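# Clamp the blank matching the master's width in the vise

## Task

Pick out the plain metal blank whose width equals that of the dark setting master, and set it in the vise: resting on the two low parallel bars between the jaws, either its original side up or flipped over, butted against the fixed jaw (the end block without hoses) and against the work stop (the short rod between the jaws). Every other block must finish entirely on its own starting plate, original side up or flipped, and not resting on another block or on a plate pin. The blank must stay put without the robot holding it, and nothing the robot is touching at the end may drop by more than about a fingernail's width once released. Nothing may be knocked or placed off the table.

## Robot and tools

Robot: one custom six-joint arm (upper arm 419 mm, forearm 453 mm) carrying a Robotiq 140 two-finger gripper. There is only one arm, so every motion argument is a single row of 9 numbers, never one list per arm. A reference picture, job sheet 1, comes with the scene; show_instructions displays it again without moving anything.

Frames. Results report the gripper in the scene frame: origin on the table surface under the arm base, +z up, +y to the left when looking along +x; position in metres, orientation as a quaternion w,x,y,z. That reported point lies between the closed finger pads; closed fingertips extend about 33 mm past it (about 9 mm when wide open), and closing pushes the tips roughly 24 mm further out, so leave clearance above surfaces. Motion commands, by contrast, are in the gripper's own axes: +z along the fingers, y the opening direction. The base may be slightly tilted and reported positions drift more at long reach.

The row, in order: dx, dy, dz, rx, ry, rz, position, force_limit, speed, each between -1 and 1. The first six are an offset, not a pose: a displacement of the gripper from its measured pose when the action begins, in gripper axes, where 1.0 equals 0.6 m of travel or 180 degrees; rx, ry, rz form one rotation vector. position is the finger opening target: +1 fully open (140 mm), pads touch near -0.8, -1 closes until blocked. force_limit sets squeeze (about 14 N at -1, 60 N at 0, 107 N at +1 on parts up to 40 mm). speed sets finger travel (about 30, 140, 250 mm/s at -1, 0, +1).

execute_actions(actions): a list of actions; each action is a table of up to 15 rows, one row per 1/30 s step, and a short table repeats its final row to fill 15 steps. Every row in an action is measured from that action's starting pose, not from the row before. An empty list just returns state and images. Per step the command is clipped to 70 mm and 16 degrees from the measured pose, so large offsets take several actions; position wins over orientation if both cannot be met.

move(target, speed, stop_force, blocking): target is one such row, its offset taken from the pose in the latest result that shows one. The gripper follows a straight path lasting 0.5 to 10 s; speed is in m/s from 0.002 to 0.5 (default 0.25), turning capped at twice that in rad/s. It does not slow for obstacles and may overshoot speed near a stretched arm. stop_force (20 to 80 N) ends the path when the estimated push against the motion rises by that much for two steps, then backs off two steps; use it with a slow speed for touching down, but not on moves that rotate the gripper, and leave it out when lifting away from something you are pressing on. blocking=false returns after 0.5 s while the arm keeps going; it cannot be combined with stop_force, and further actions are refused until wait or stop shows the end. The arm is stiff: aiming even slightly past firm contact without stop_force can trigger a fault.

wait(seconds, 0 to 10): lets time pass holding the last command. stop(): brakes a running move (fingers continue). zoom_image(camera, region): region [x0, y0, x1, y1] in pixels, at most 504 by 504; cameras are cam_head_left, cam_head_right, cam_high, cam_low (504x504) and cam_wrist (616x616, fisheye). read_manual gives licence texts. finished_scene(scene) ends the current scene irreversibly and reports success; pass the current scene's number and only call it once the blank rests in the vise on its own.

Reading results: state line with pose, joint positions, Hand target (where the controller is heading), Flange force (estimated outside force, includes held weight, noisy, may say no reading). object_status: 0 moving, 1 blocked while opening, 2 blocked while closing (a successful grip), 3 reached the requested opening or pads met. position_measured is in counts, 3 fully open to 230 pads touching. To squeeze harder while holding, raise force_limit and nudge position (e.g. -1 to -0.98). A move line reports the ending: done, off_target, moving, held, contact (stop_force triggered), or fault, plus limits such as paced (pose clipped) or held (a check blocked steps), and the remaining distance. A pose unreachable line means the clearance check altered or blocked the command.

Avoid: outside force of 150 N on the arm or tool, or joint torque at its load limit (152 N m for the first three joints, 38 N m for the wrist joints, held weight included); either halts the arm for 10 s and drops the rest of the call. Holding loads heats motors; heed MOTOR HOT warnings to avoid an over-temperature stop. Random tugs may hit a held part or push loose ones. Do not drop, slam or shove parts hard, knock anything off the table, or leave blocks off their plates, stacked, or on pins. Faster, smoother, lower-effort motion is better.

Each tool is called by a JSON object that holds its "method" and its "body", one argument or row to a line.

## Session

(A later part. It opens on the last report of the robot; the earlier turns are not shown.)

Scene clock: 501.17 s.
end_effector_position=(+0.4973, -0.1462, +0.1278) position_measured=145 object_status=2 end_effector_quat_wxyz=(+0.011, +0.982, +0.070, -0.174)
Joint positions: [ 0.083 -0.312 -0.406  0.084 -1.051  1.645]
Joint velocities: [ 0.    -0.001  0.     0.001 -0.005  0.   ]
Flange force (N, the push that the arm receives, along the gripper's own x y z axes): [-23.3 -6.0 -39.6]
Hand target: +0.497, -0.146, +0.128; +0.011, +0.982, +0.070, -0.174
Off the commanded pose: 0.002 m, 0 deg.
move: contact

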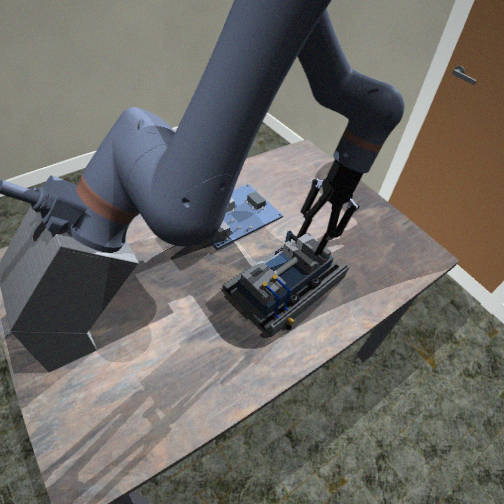

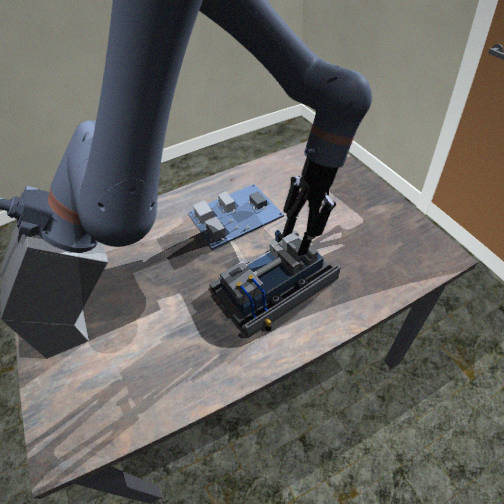

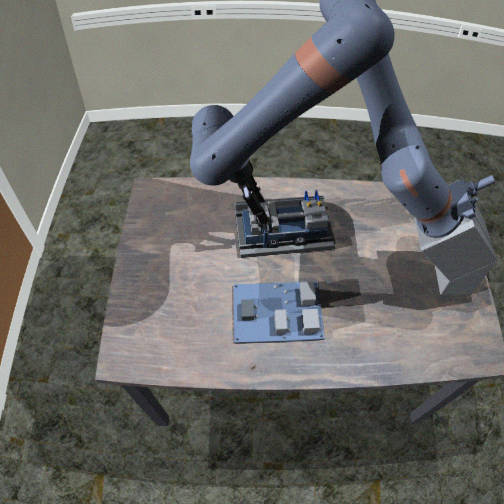

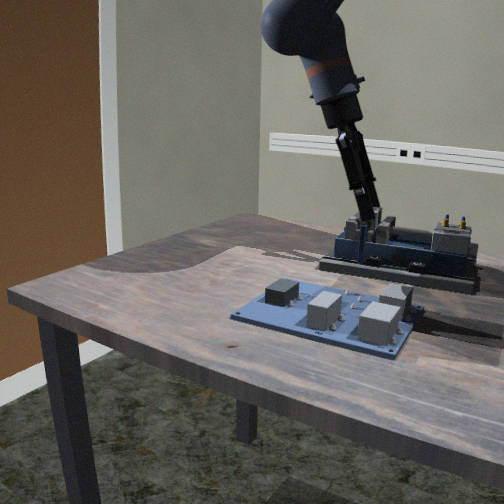

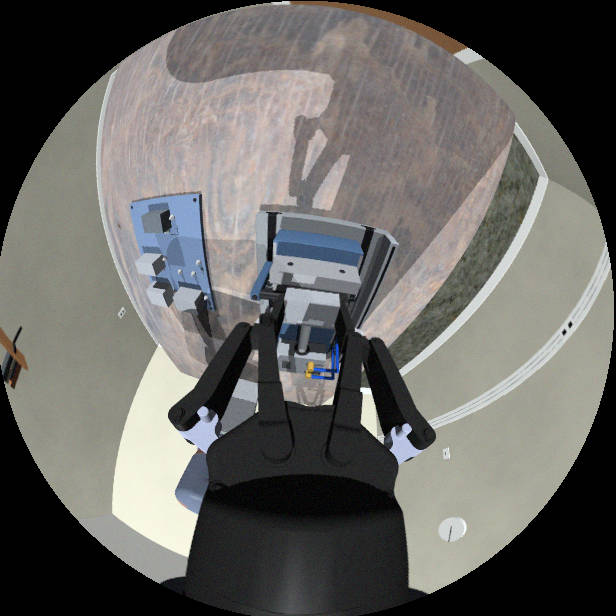

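{"method": "execute_actions", "body": {
  "actions": [
    [[0,0,0,0,0,0,0.1,0.3,-0.6],[0,0,0,0,0,0,0.1,0.3,-0.6],[0,0,0,0,0,0,0.1,0.3,-0.6],[0,0,0,0,0,0,0.1,0.3,-0.6],[0,0,0,0,0,0,0.1,0.3,-0.6],[0,0,0,0,0,0,0.1,0.3,-0.6],[0,0,0,0,0,0,0.1,0.3,-0.6],[0,0,0,0,0,0,0.1,0.3,-0.6],[-0.00012,0,-0.00033,0,0,0,0.1,0.3,-0.6],[-0.00046,0,-0.00125,0,0,0,0.1,0.3,-0.6],[-0.00103,0,-0.00282,0,0,0,0.1,0.3,-0.6],[-0.00171,0,-0.0047,0,0,0,0.1,0.3,-0.6],[-0.00262,0,-0.0072,0,0,0,0.1,0.3,-0.6],[-0.00365,0,-0.01002,0,0,0,0.1,0.3,-0.6],[-0.00479,0,-0.01315,0,0,0,0.1,0.3,-0.6]],
    [[-0.00285,0,-0.00783,0,0,0,0.1,0.3,-0.6],[-0.00416,0,-0.01143,0,0,0,0.1,0.3,-0.6],[-0.00547,0,-0.01503,0,0,0,0.1,0.3,-0.6],[-0.00684,0,-0.01879,0,0,0,0.1,0.3,-0.6],[-0.00821,0,-0.02255,0,0,0,0.1,0.3,-0.6],[-0.00952,0,-0.02615,0,0,0,0.1,0.3,-0.6],[-0.01083,0,-0.02975,0,0,0,0.1,0.3,-0.6],[-0.01203,0,-0.03304,0,0,0,0.1,0.3,-0.6],[-0.01317,0,-0.03617,0,0,0,0.1,0.3,-0.6],[-0.01419,0,-0.03899,0,0,0,0.1,0.3,-0.6],[-0.01511,0,-0.0415,0,0,0,0.1,0.3,-0.6],[-0.01579,0,-0.04338,0,0,0,0.1,0.3,-0.6],[-0.01636,0,-0.04494,0,0,0,0.1,0.3,-0.6],[-0.0167,0,-0.04588,0,0,0,0.1,0.3,-0.6],[-0.01682,0,-0.0462,0,0,0,0.1,0.3,-0.6]]
  ]
}}

Scene clock: 537.10 s.
end_effector_position=(+0.4974, -0.1464, +0.1588) position_measured=117 object_status=3 end_effector_quat_wxyz=(+0.011, +0.982, +0.070, -0.174)
Joint positions: [ 0.086 -0.37  -0.397  0.082 -1.118  1.648]
Joint velocities: [ 0.004 -0.058  0.012 -0.    -0.068  0.002]
Flange force (N, the push that the arm receives, along the gripper's own x y z axes): [-6.1 -6.4 -0.5]
Flange force at the end of the 1st action (N, along the gripper's axes at the end of the call): [-2.2 -4.4 1.7]
Hand target: +0.497, -0.146, +0.161; +0.011, +0.982, +0.070, -0.174
Off the commanded pose: 0.002 m, 0 deg.

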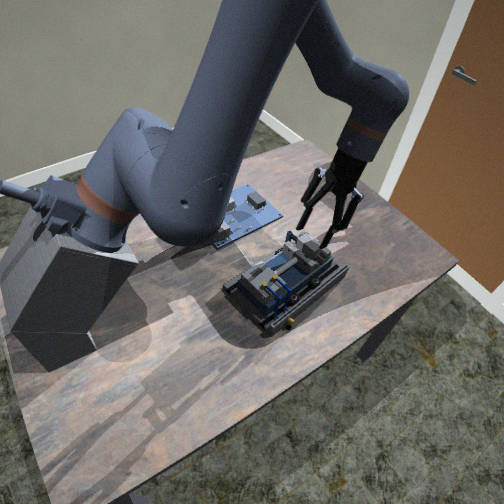

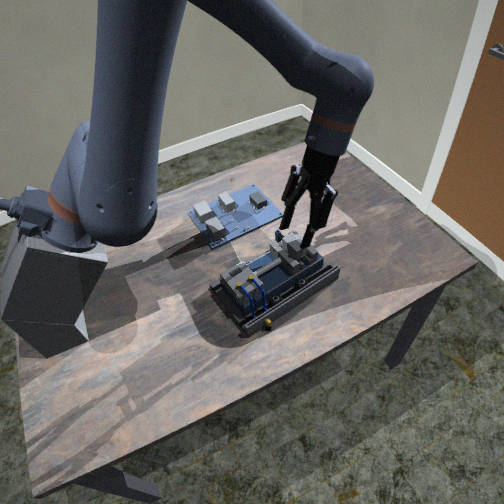

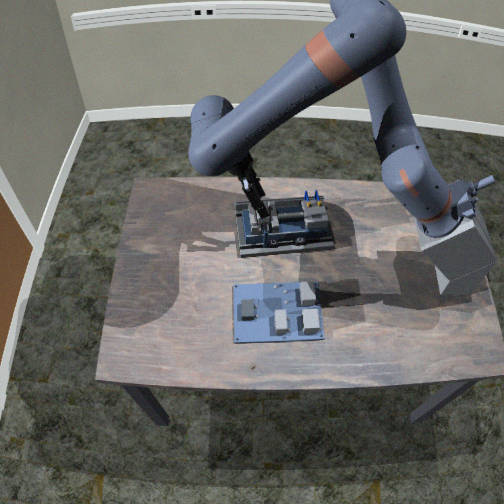

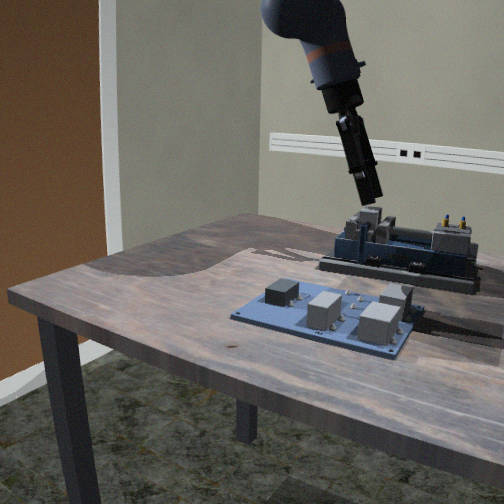

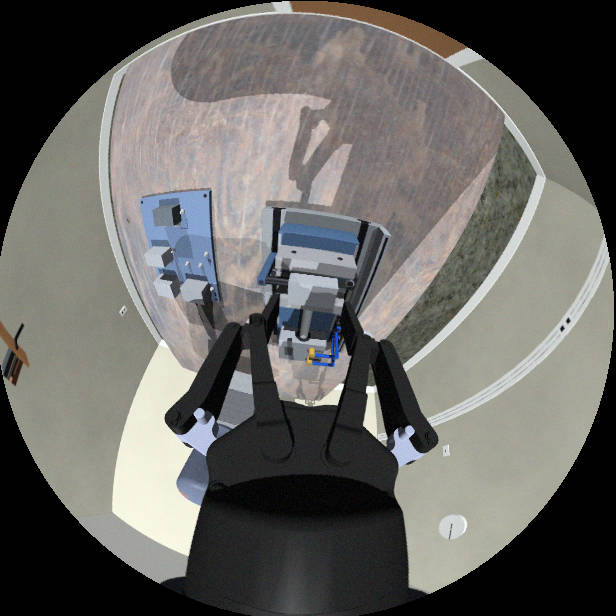

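{"method": "execute_actions", "body": {
  "actions": []
}}

{"method": "zoom_image", "body": {
  "camera": "cam_wrist",
  "region": [255, 240, 365, 325]
}}

{"method": "zoom_image", "body": {
  "camera": "cam_low",
  "region": [335, 185, 415, 265]
}}

{"method": "zoom_image", "body": {
  "camera": "cam_high",
  "region": [220, 275, 340, 355]
}}

{"method": "zoom_image", "body": {
  "camera": "cam_head_right",
  "region": [260, 215, 340, 285]
}}

Scene clock: 543.60 s.
end_effector_position=(+0.4973, -0.1464, +0.1610) position_measured=117 object_status=3 end_effector_quat_wxyz=(+0.011, +0.982, +0.070, -0.174)
Joint positions: [ 0.086 -0.374 -0.396  0.082 -1.123  1.648]
Joint velocities: [-0.001  0.     0.    -0.001 -0.001  0.   ]
Flange force (N, the push that the arm receives, along the gripper's own x y z axes): [-3.8 -4.8 0.8]
Hand target: +0.497, -0.146, +0.161; +0.011, +0.982, +0.070, -0.174
Off the commanded pose: 0.000 m, 0 deg.

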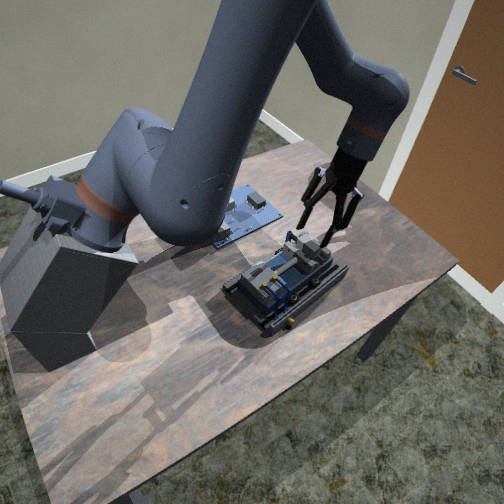

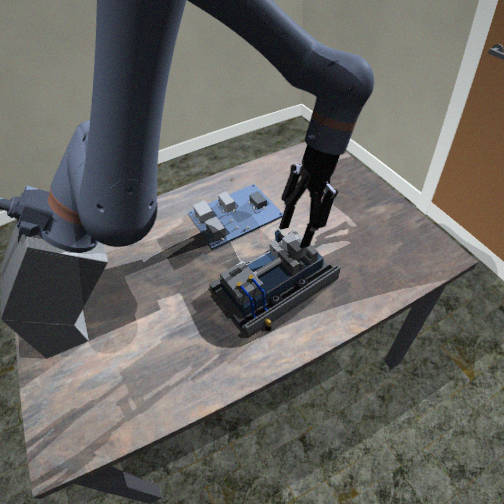

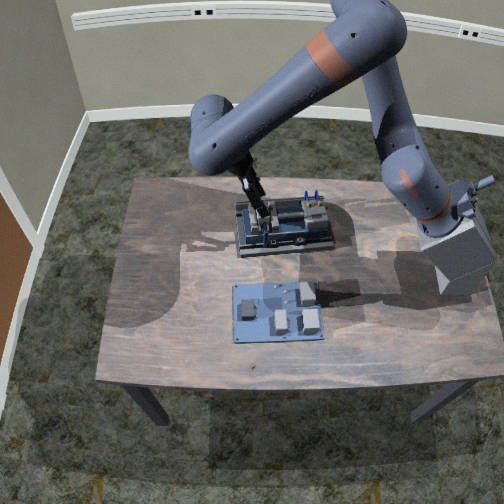

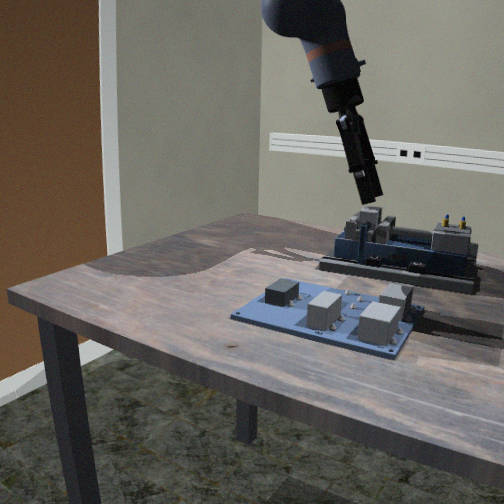

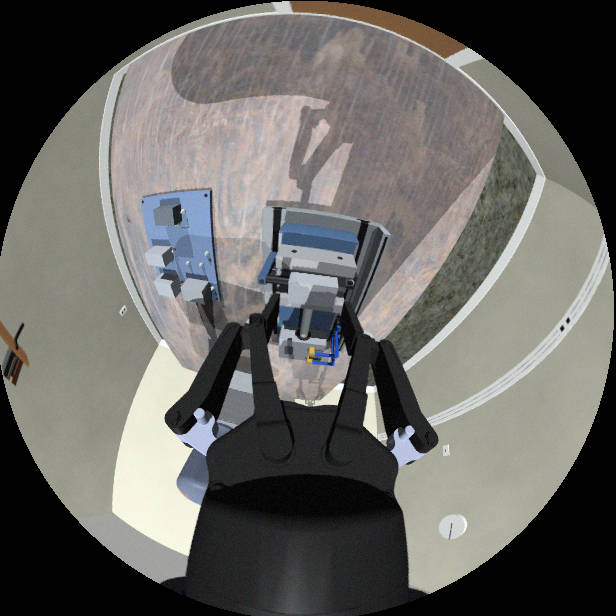

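Region (255, 240, 365, 325) of cam_wrist's 616x616 image, scaled by 4.582, with more detail than that image has; it fills the top 389 rows of this view, and the rest is white.

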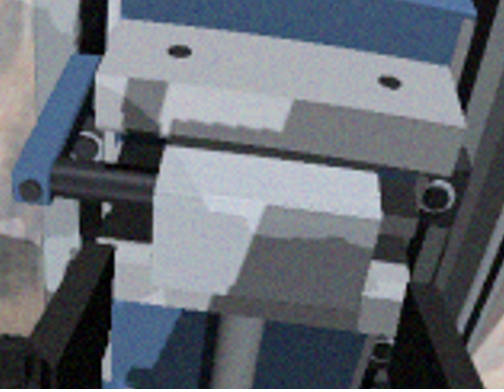

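Region (335, 185, 415, 265) of cam_low's 504x504 image, scaled by 6.300, with more detail than that image has.

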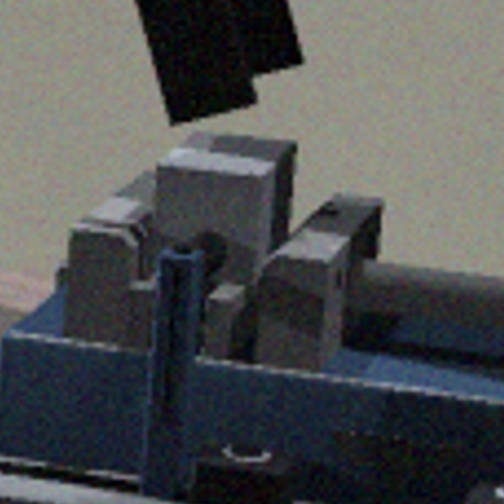

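Region (220, 275, 340, 355) of cam_high's 504x504 image, scaled by 4.200, with more detail than that image has.

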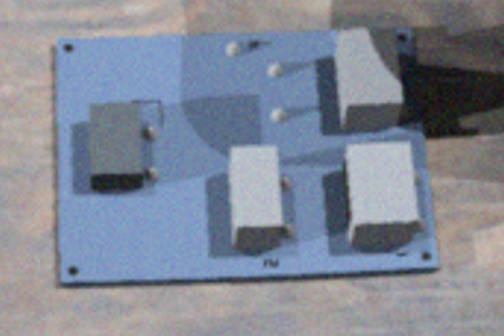

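Region (260, 215, 340, 285) of cam_head_right's 504x504 image, scaled by 6.300, with more detail than that image has; it fills the top 441 rows of this view, and the rest is white.

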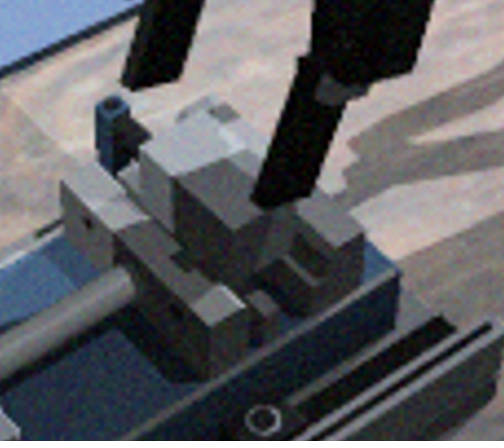

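{"method": "zoom_image", "body": {
  "camera": "cam_wrist",
  "region": [272, 258, 312, 298]
}}

{"method": "zoom_image", "body": {
  "camera": "cam_wrist",
  "region": [320, 262, 360, 302]
}}

Region (272, 258, 312, 298) of cam_wrist's 616x616 image, scaled by 12.600, with more detail than that image has.

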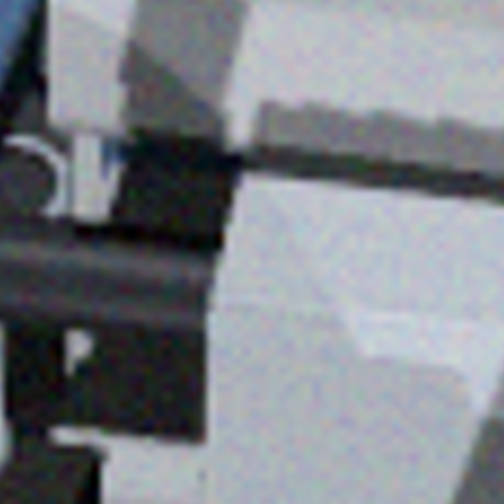

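Region (320, 262, 360, 302) of cam_wrist's 616x616 image, scaled by 12.600, with more detail than that image has.

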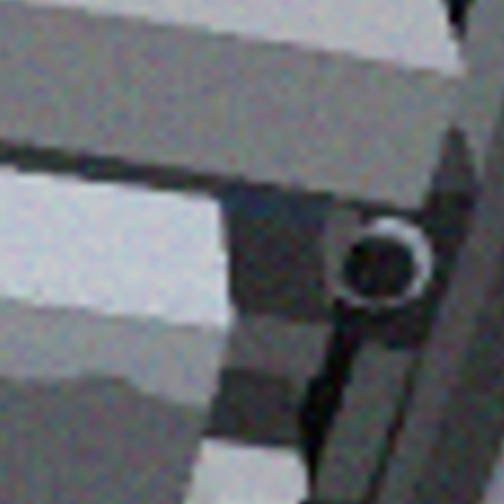

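{"method": "zoom_image", "body": {
  "camera": "cam_low",
  "region": [342, 202, 386, 246]
}}

{"method": "zoom_image", "body": {
  "camera": "cam_high",
  "region": [230, 190, 290, 250]
}}

{"method": "zoom_image", "body": {
  "camera": "cam_wrist",
  "region": [285, 262, 345, 292]
}}

Region (342, 202, 386, 246) of cam_low's 504x504 image, scaled by 11.455, with more detail than that image has.

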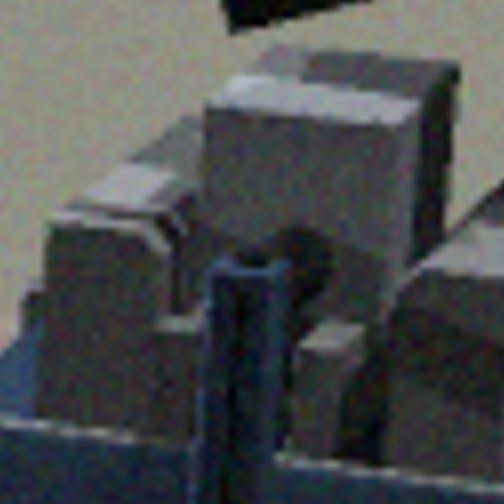

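Region (230, 190, 290, 250) of cam_high's 504x504 image, scaled by 8.400, with more detail than that image has.

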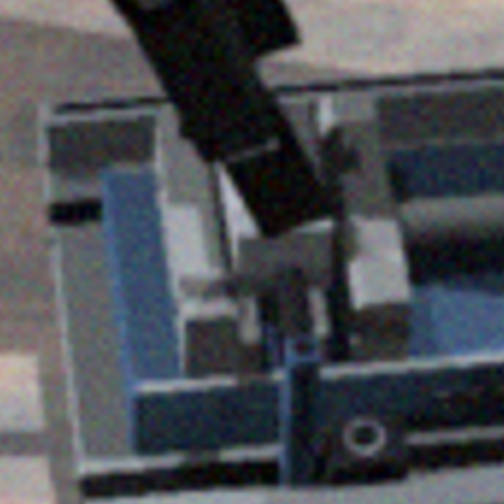

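Region (285, 262, 345, 292) of cam_wrist's 616x616 image, scaled by 8.400, with more detail than that image has.

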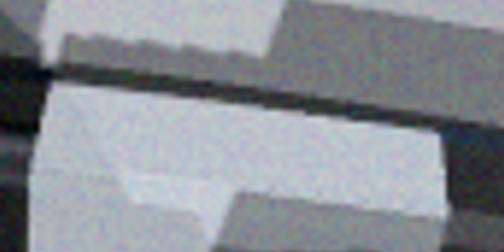

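{"method": "zoom_image", "body": {
  "camera": "cam_wrist",
  "region": [272, 280, 312, 320]
}}

{"method": "zoom_image", "body": {
  "camera": "cam_wrist",
  "region": [312, 284, 352, 324]
}}

{"method": "zoom_image", "body": {
  "camera": "cam_wrist",
  "region": [282, 264, 306, 288]
}}

Region (272, 280, 312, 320) of cam_wrist's 616x616 image, scaled by 12.600, with more detail than that image has.

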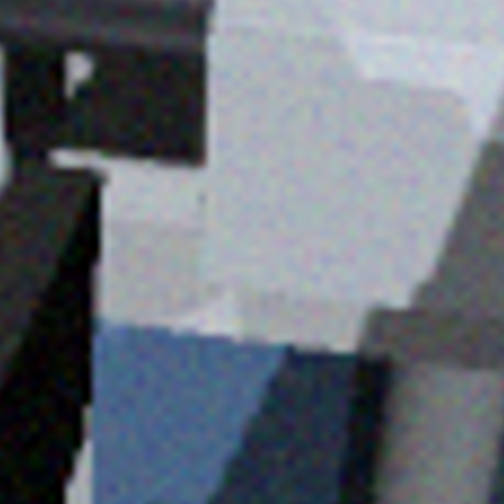

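Region (312, 284, 352, 324) of cam_wrist's 616x616 image, scaled by 12.600, with more detail than that image has.

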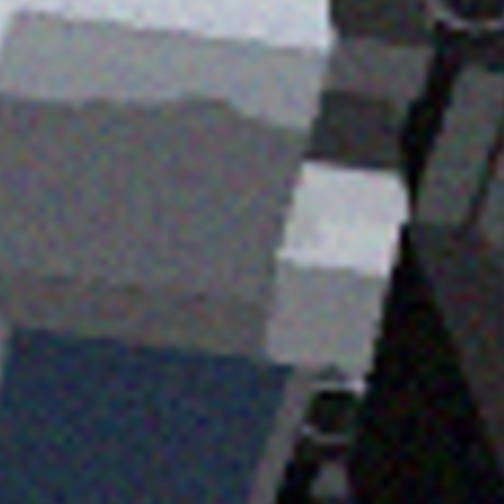

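Region (282, 264, 306, 288) of cam_wrist's 616x616 image, scaled by 21.000, with more detail than that image has.

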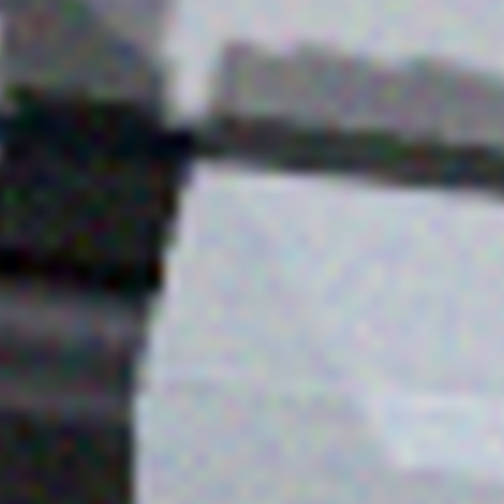

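{"method": "move", "body": {
  "target": [-0.03985, -0.02, 0.0216, 0.00266, 0, 0.00731, -0.85, -0.5, 0.6],
  "speed": 0.1
}}

Scene clock: 664.40 s.
end_effector_position=(+0.4690, -0.1383, +0.1571) position_measured=232 object_status=3 end_effector_quat_wxyz=(+0.009, +0.983, +0.058, -0.175)
Joint positions: [ 0.105 -0.424 -0.478  0.083 -1.094  1.606]
Joint velocities: [ 0.002 -0.    -0.003 -0.     0.    -0.002]
Flange force (N, the push that the arm receives, along the gripper's own x y z axes): [-5.0 -5.2 0.8]
Hand target: +0.469, -0.138, +0.157; +0.009, +0.983, +0.058, -0.175
Off the commanded pose: 0.000 m, 0 deg.
move: done

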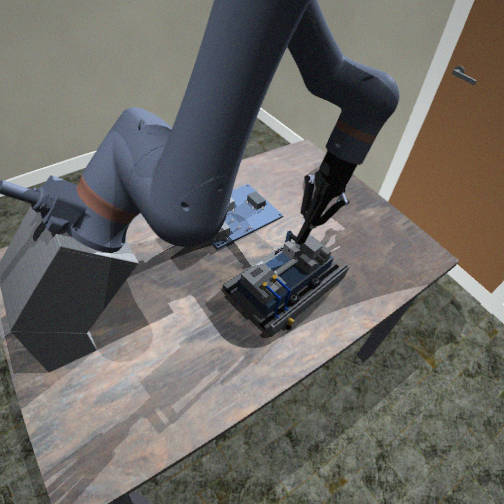

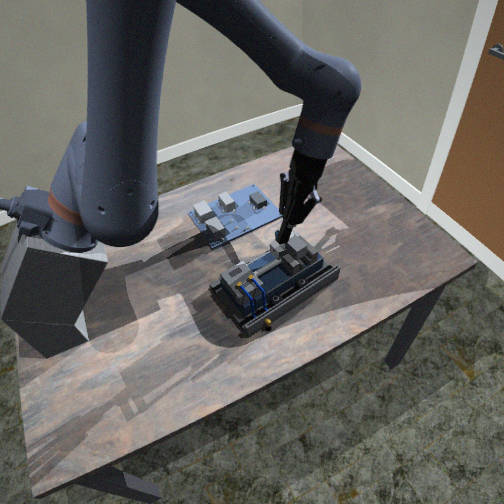

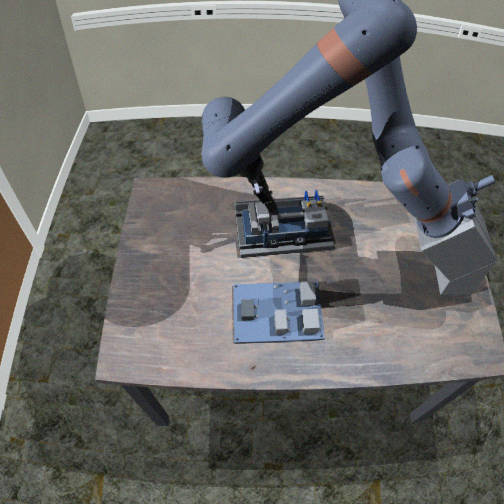

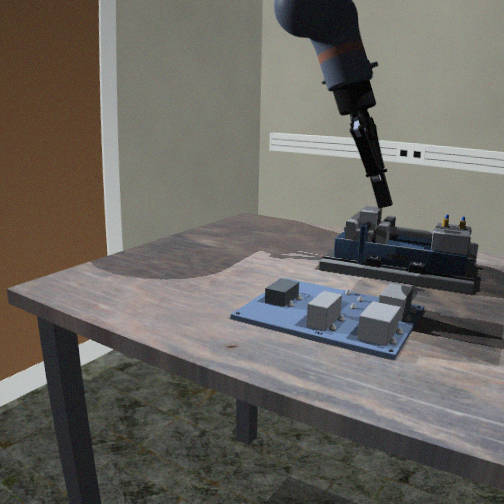

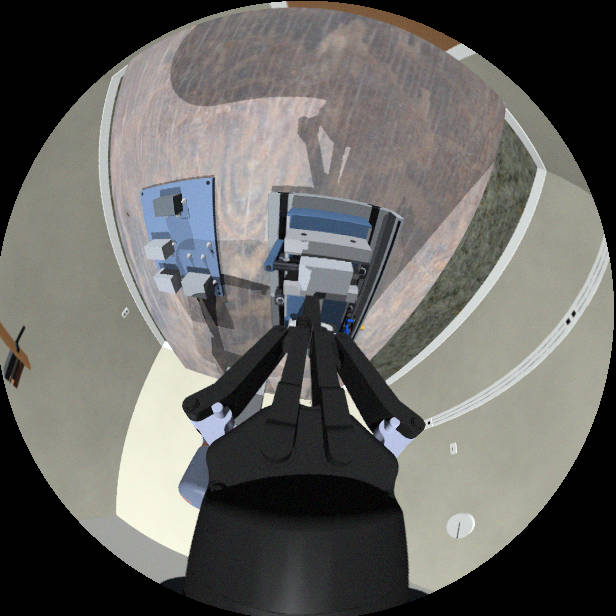

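{"method": "zoom_image", "body": {
  "camera": "cam_wrist",
  "region": [275, 235, 375, 315]
}}

{"method": "zoom_image", "body": {
  "camera": "cam_low",
  "region": [340, 175, 410, 245]
}}

{"method": "zoom_image", "body": {
  "camera": "cam_high",
  "region": [235, 190, 295, 250]
}}

Region (275, 235, 375, 315) of cam_wrist's 616x616 image, scaled by 5.040, with more detail than that image has; it fills the top 403 rows of this view, and the rest is white.

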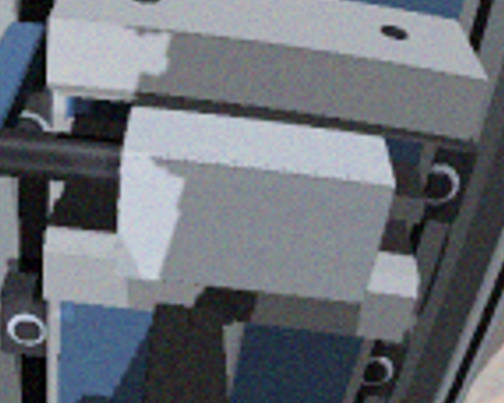

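Region (340, 175, 410, 245) of cam_low's 504x504 image, scaled by 7.200, with more detail than that image has.

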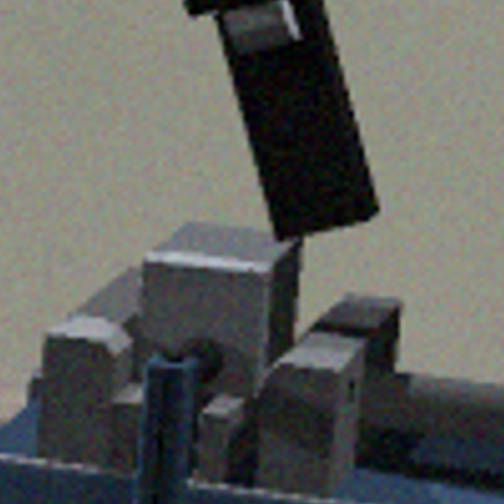

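Region (235, 190, 295, 250) of cam_high's 504x504 image, scaled by 8.400, with more detail than that image has.

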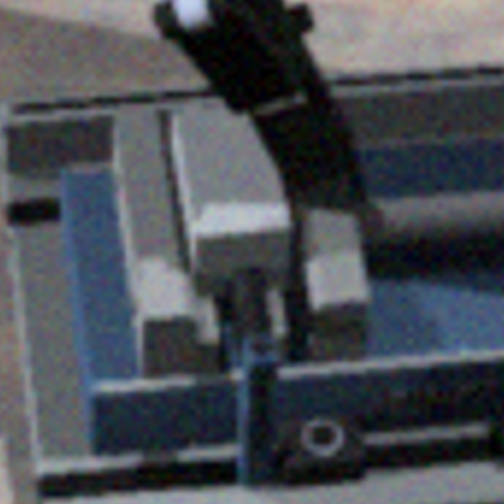

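{"method": "move", "body": {
  "target": [0, 0, 0.025, 0, 0, 0, -0.85, -0.5, 0.6],
  "speed": 0.05
}}

Scene clock: 679.23 s.
end_effector_position=(+0.4639, -0.1390, +0.1431) position_measured=232 object_status=3 end_effector_quat_wxyz=(+0.009, +0.983, +0.058, -0.175)
Joint positions: [ 0.101 -0.404 -0.496  0.083 -1.056  1.606]
Joint velocities: [-0.     0.001 -0.001  0.001  0.003  0.   ]
Flange force (N, the push that the arm receives, along the gripper's own x y z axes): [-3.4 -3.3 0.9]
Hand target: +0.464, -0.139, +0.143; +0.009, +0.983, +0.058, -0.175
Off the commanded pose: 0.000 m, 0 deg.
move: done

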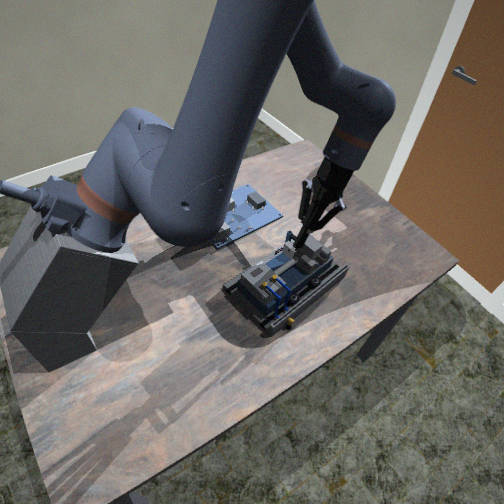

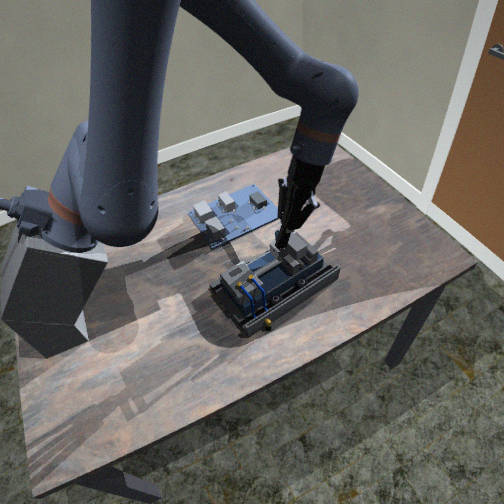

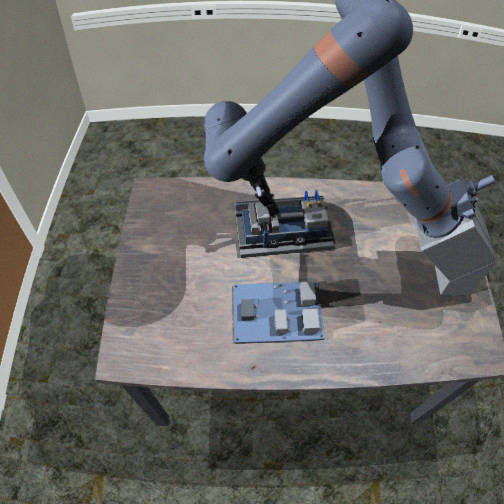

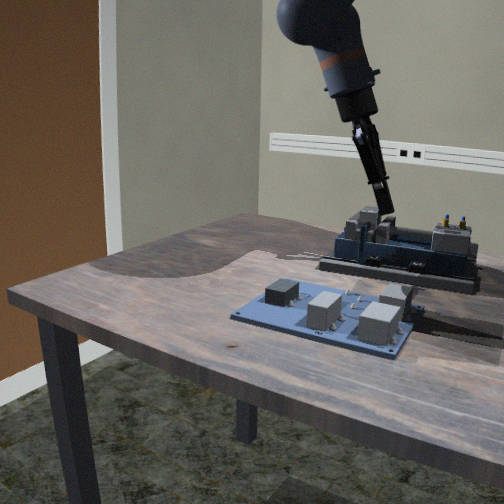

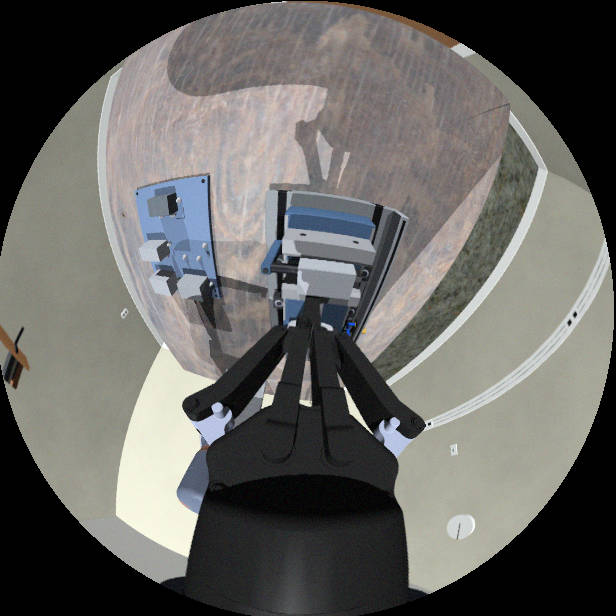

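{"method": "move", "body": {
  "target": [0.01096, -0.00167, -0.00399, 0, 0, 0, -0.85, -0.5, 0.6],
  "speed": 0.005,
  "stop_force": 20
}}

Scene clock: 686.90 s.
end_effector_position=(+0.4692, -0.1375, +0.1430) position_measured=232 object_status=3 end_effector_quat_wxyz=(+0.009, +0.983, +0.058, -0.175)
Joint positions: [ 0.106 -0.396 -0.482  0.085 -1.062  1.601]
Joint velocities: [ 0.001 -0.003 -0.005 -0.     0.004  0.   ]
Flange force (N, the push that the arm receives, along the gripper's own x y z axes): [-31.3 4.2 -5.5]
Hand target: +0.469, -0.138, +0.143; +0.009, +0.983, +0.058, -0.175
Off the commanded pose: 0.002 m, 0 deg.
move: contact

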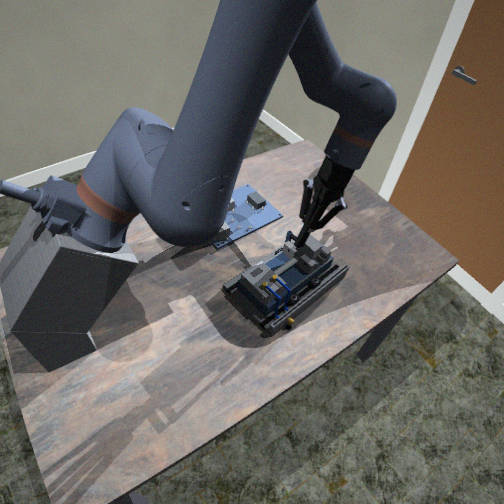

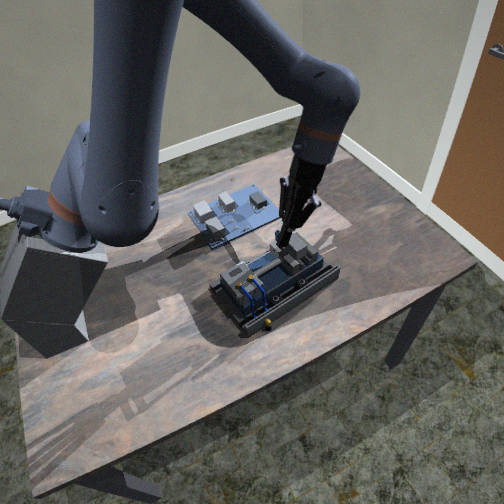

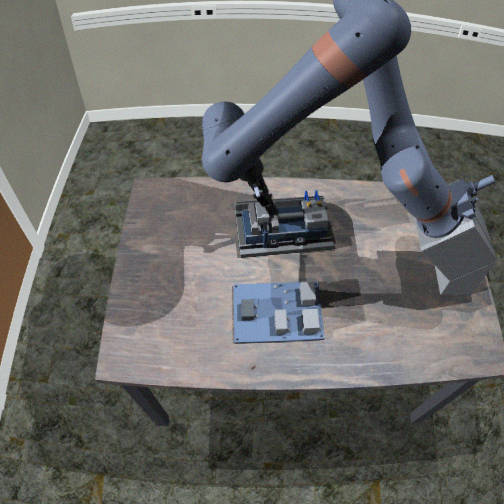

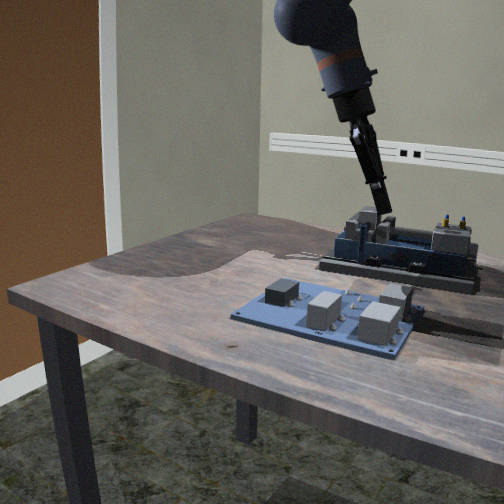

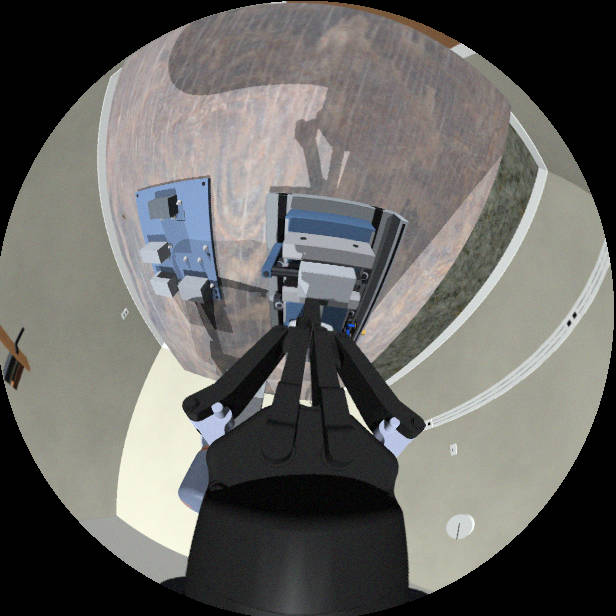

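{"method": "move", "body": {
  "target": [-0.0167, 0, 0, 0, 0, 0, -0.85, -0.5, 0.6],
  "speed": 0.04
}}

{"method": "zoom_image", "body": {
  "camera": "cam_wrist",
  "region": [270, 225, 380, 310]
}}

{"method": "zoom_image", "body": {
  "camera": "cam_low",
  "region": [340, 185, 410, 255]
}}

{"method": "zoom_image", "body": {
  "camera": "cam_head_right",
  "region": [260, 215, 340, 285]
}}

Scene clock: 697.30 s.
end_effector_position=(+0.4599, -0.1386, +0.1464) position_measured=232 object_status=3 end_effector_quat_wxyz=(+0.009, +0.983, +0.058, -0.175)
Joint positions: [ 0.103 -0.418 -0.505  0.084 -1.061  1.604]
Joint velocities: [-0.001 -0.003 -0.002  0.     0.     0.   ]
Flange force (N, the push that the arm receives, along the gripper's own x y z axes): [-8.0 -4.6 -1.4]
Hand target: +0.460, -0.139, +0.146; +0.009, +0.983, +0.058, -0.175
Off the commanded pose: 0.000 m, 0 deg.
move: done

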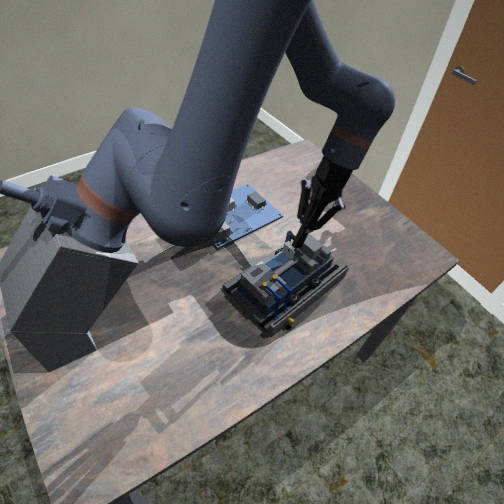

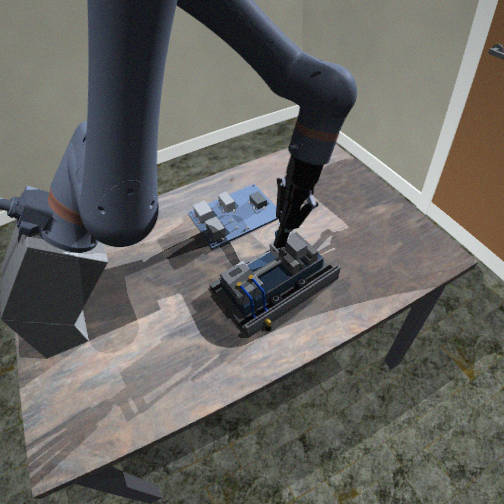

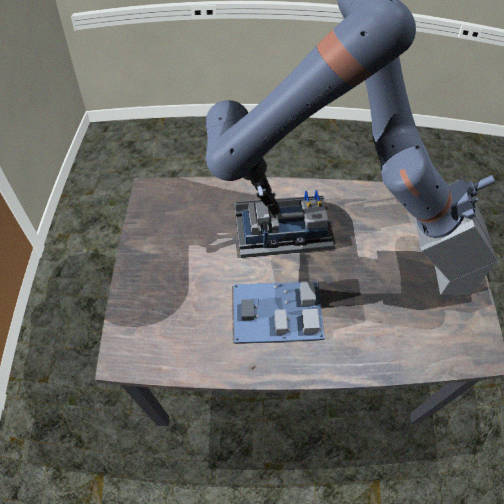

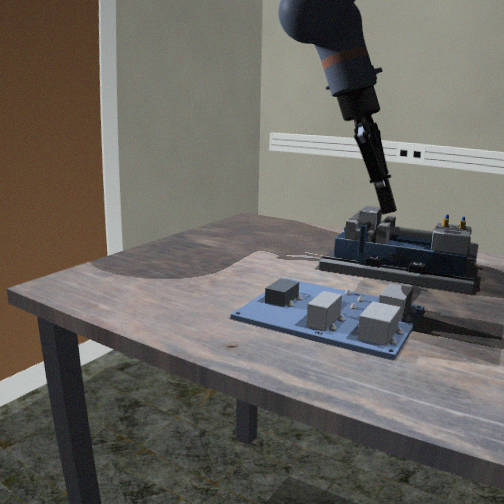

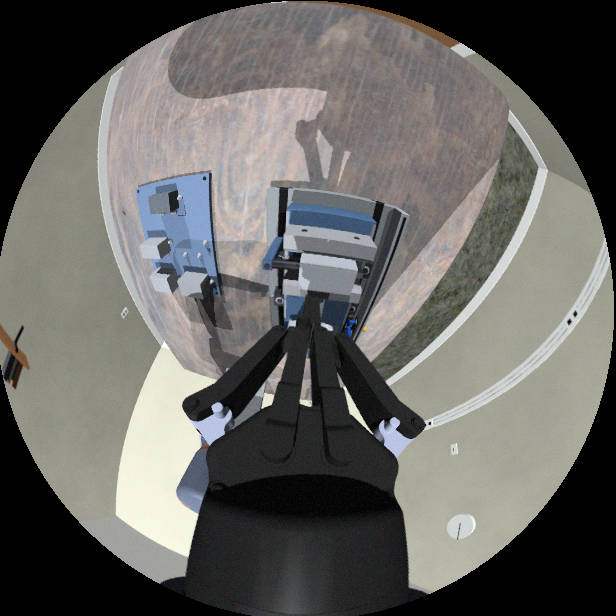

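Region (270, 225, 380, 310) of cam_wrist's 616x616 image, scaled by 4.582, with more detail than that image has; it fills the top 389 rows of this view, and the rest is white.

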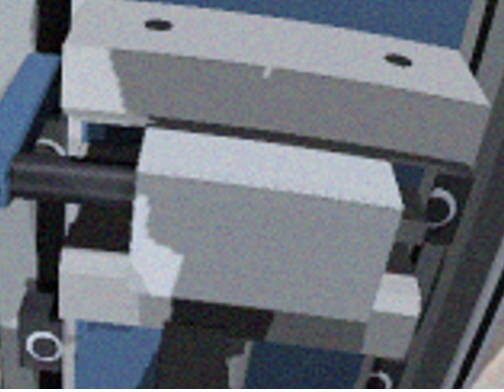

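Region (340, 185, 410, 255) of cam_low's 504x504 image, scaled by 7.200, with more detail than that image has.

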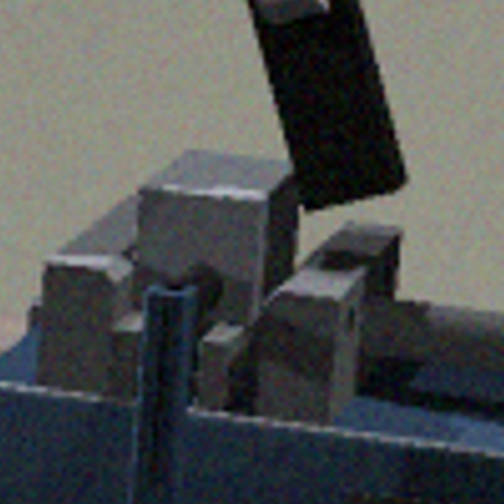

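Region (260, 215, 340, 285) of cam_head_right's 504x504 image, scaled by 6.300, with more detail than that image has; it fills the top 441 rows of this view, and the rest is white.

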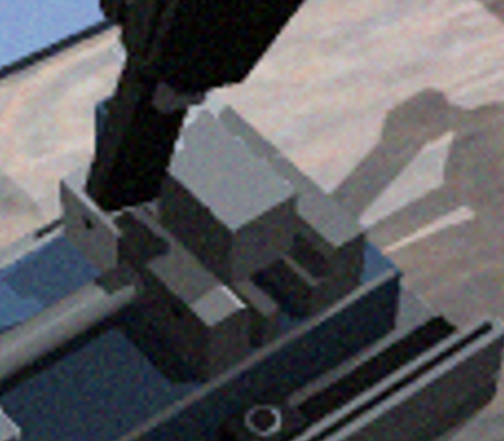

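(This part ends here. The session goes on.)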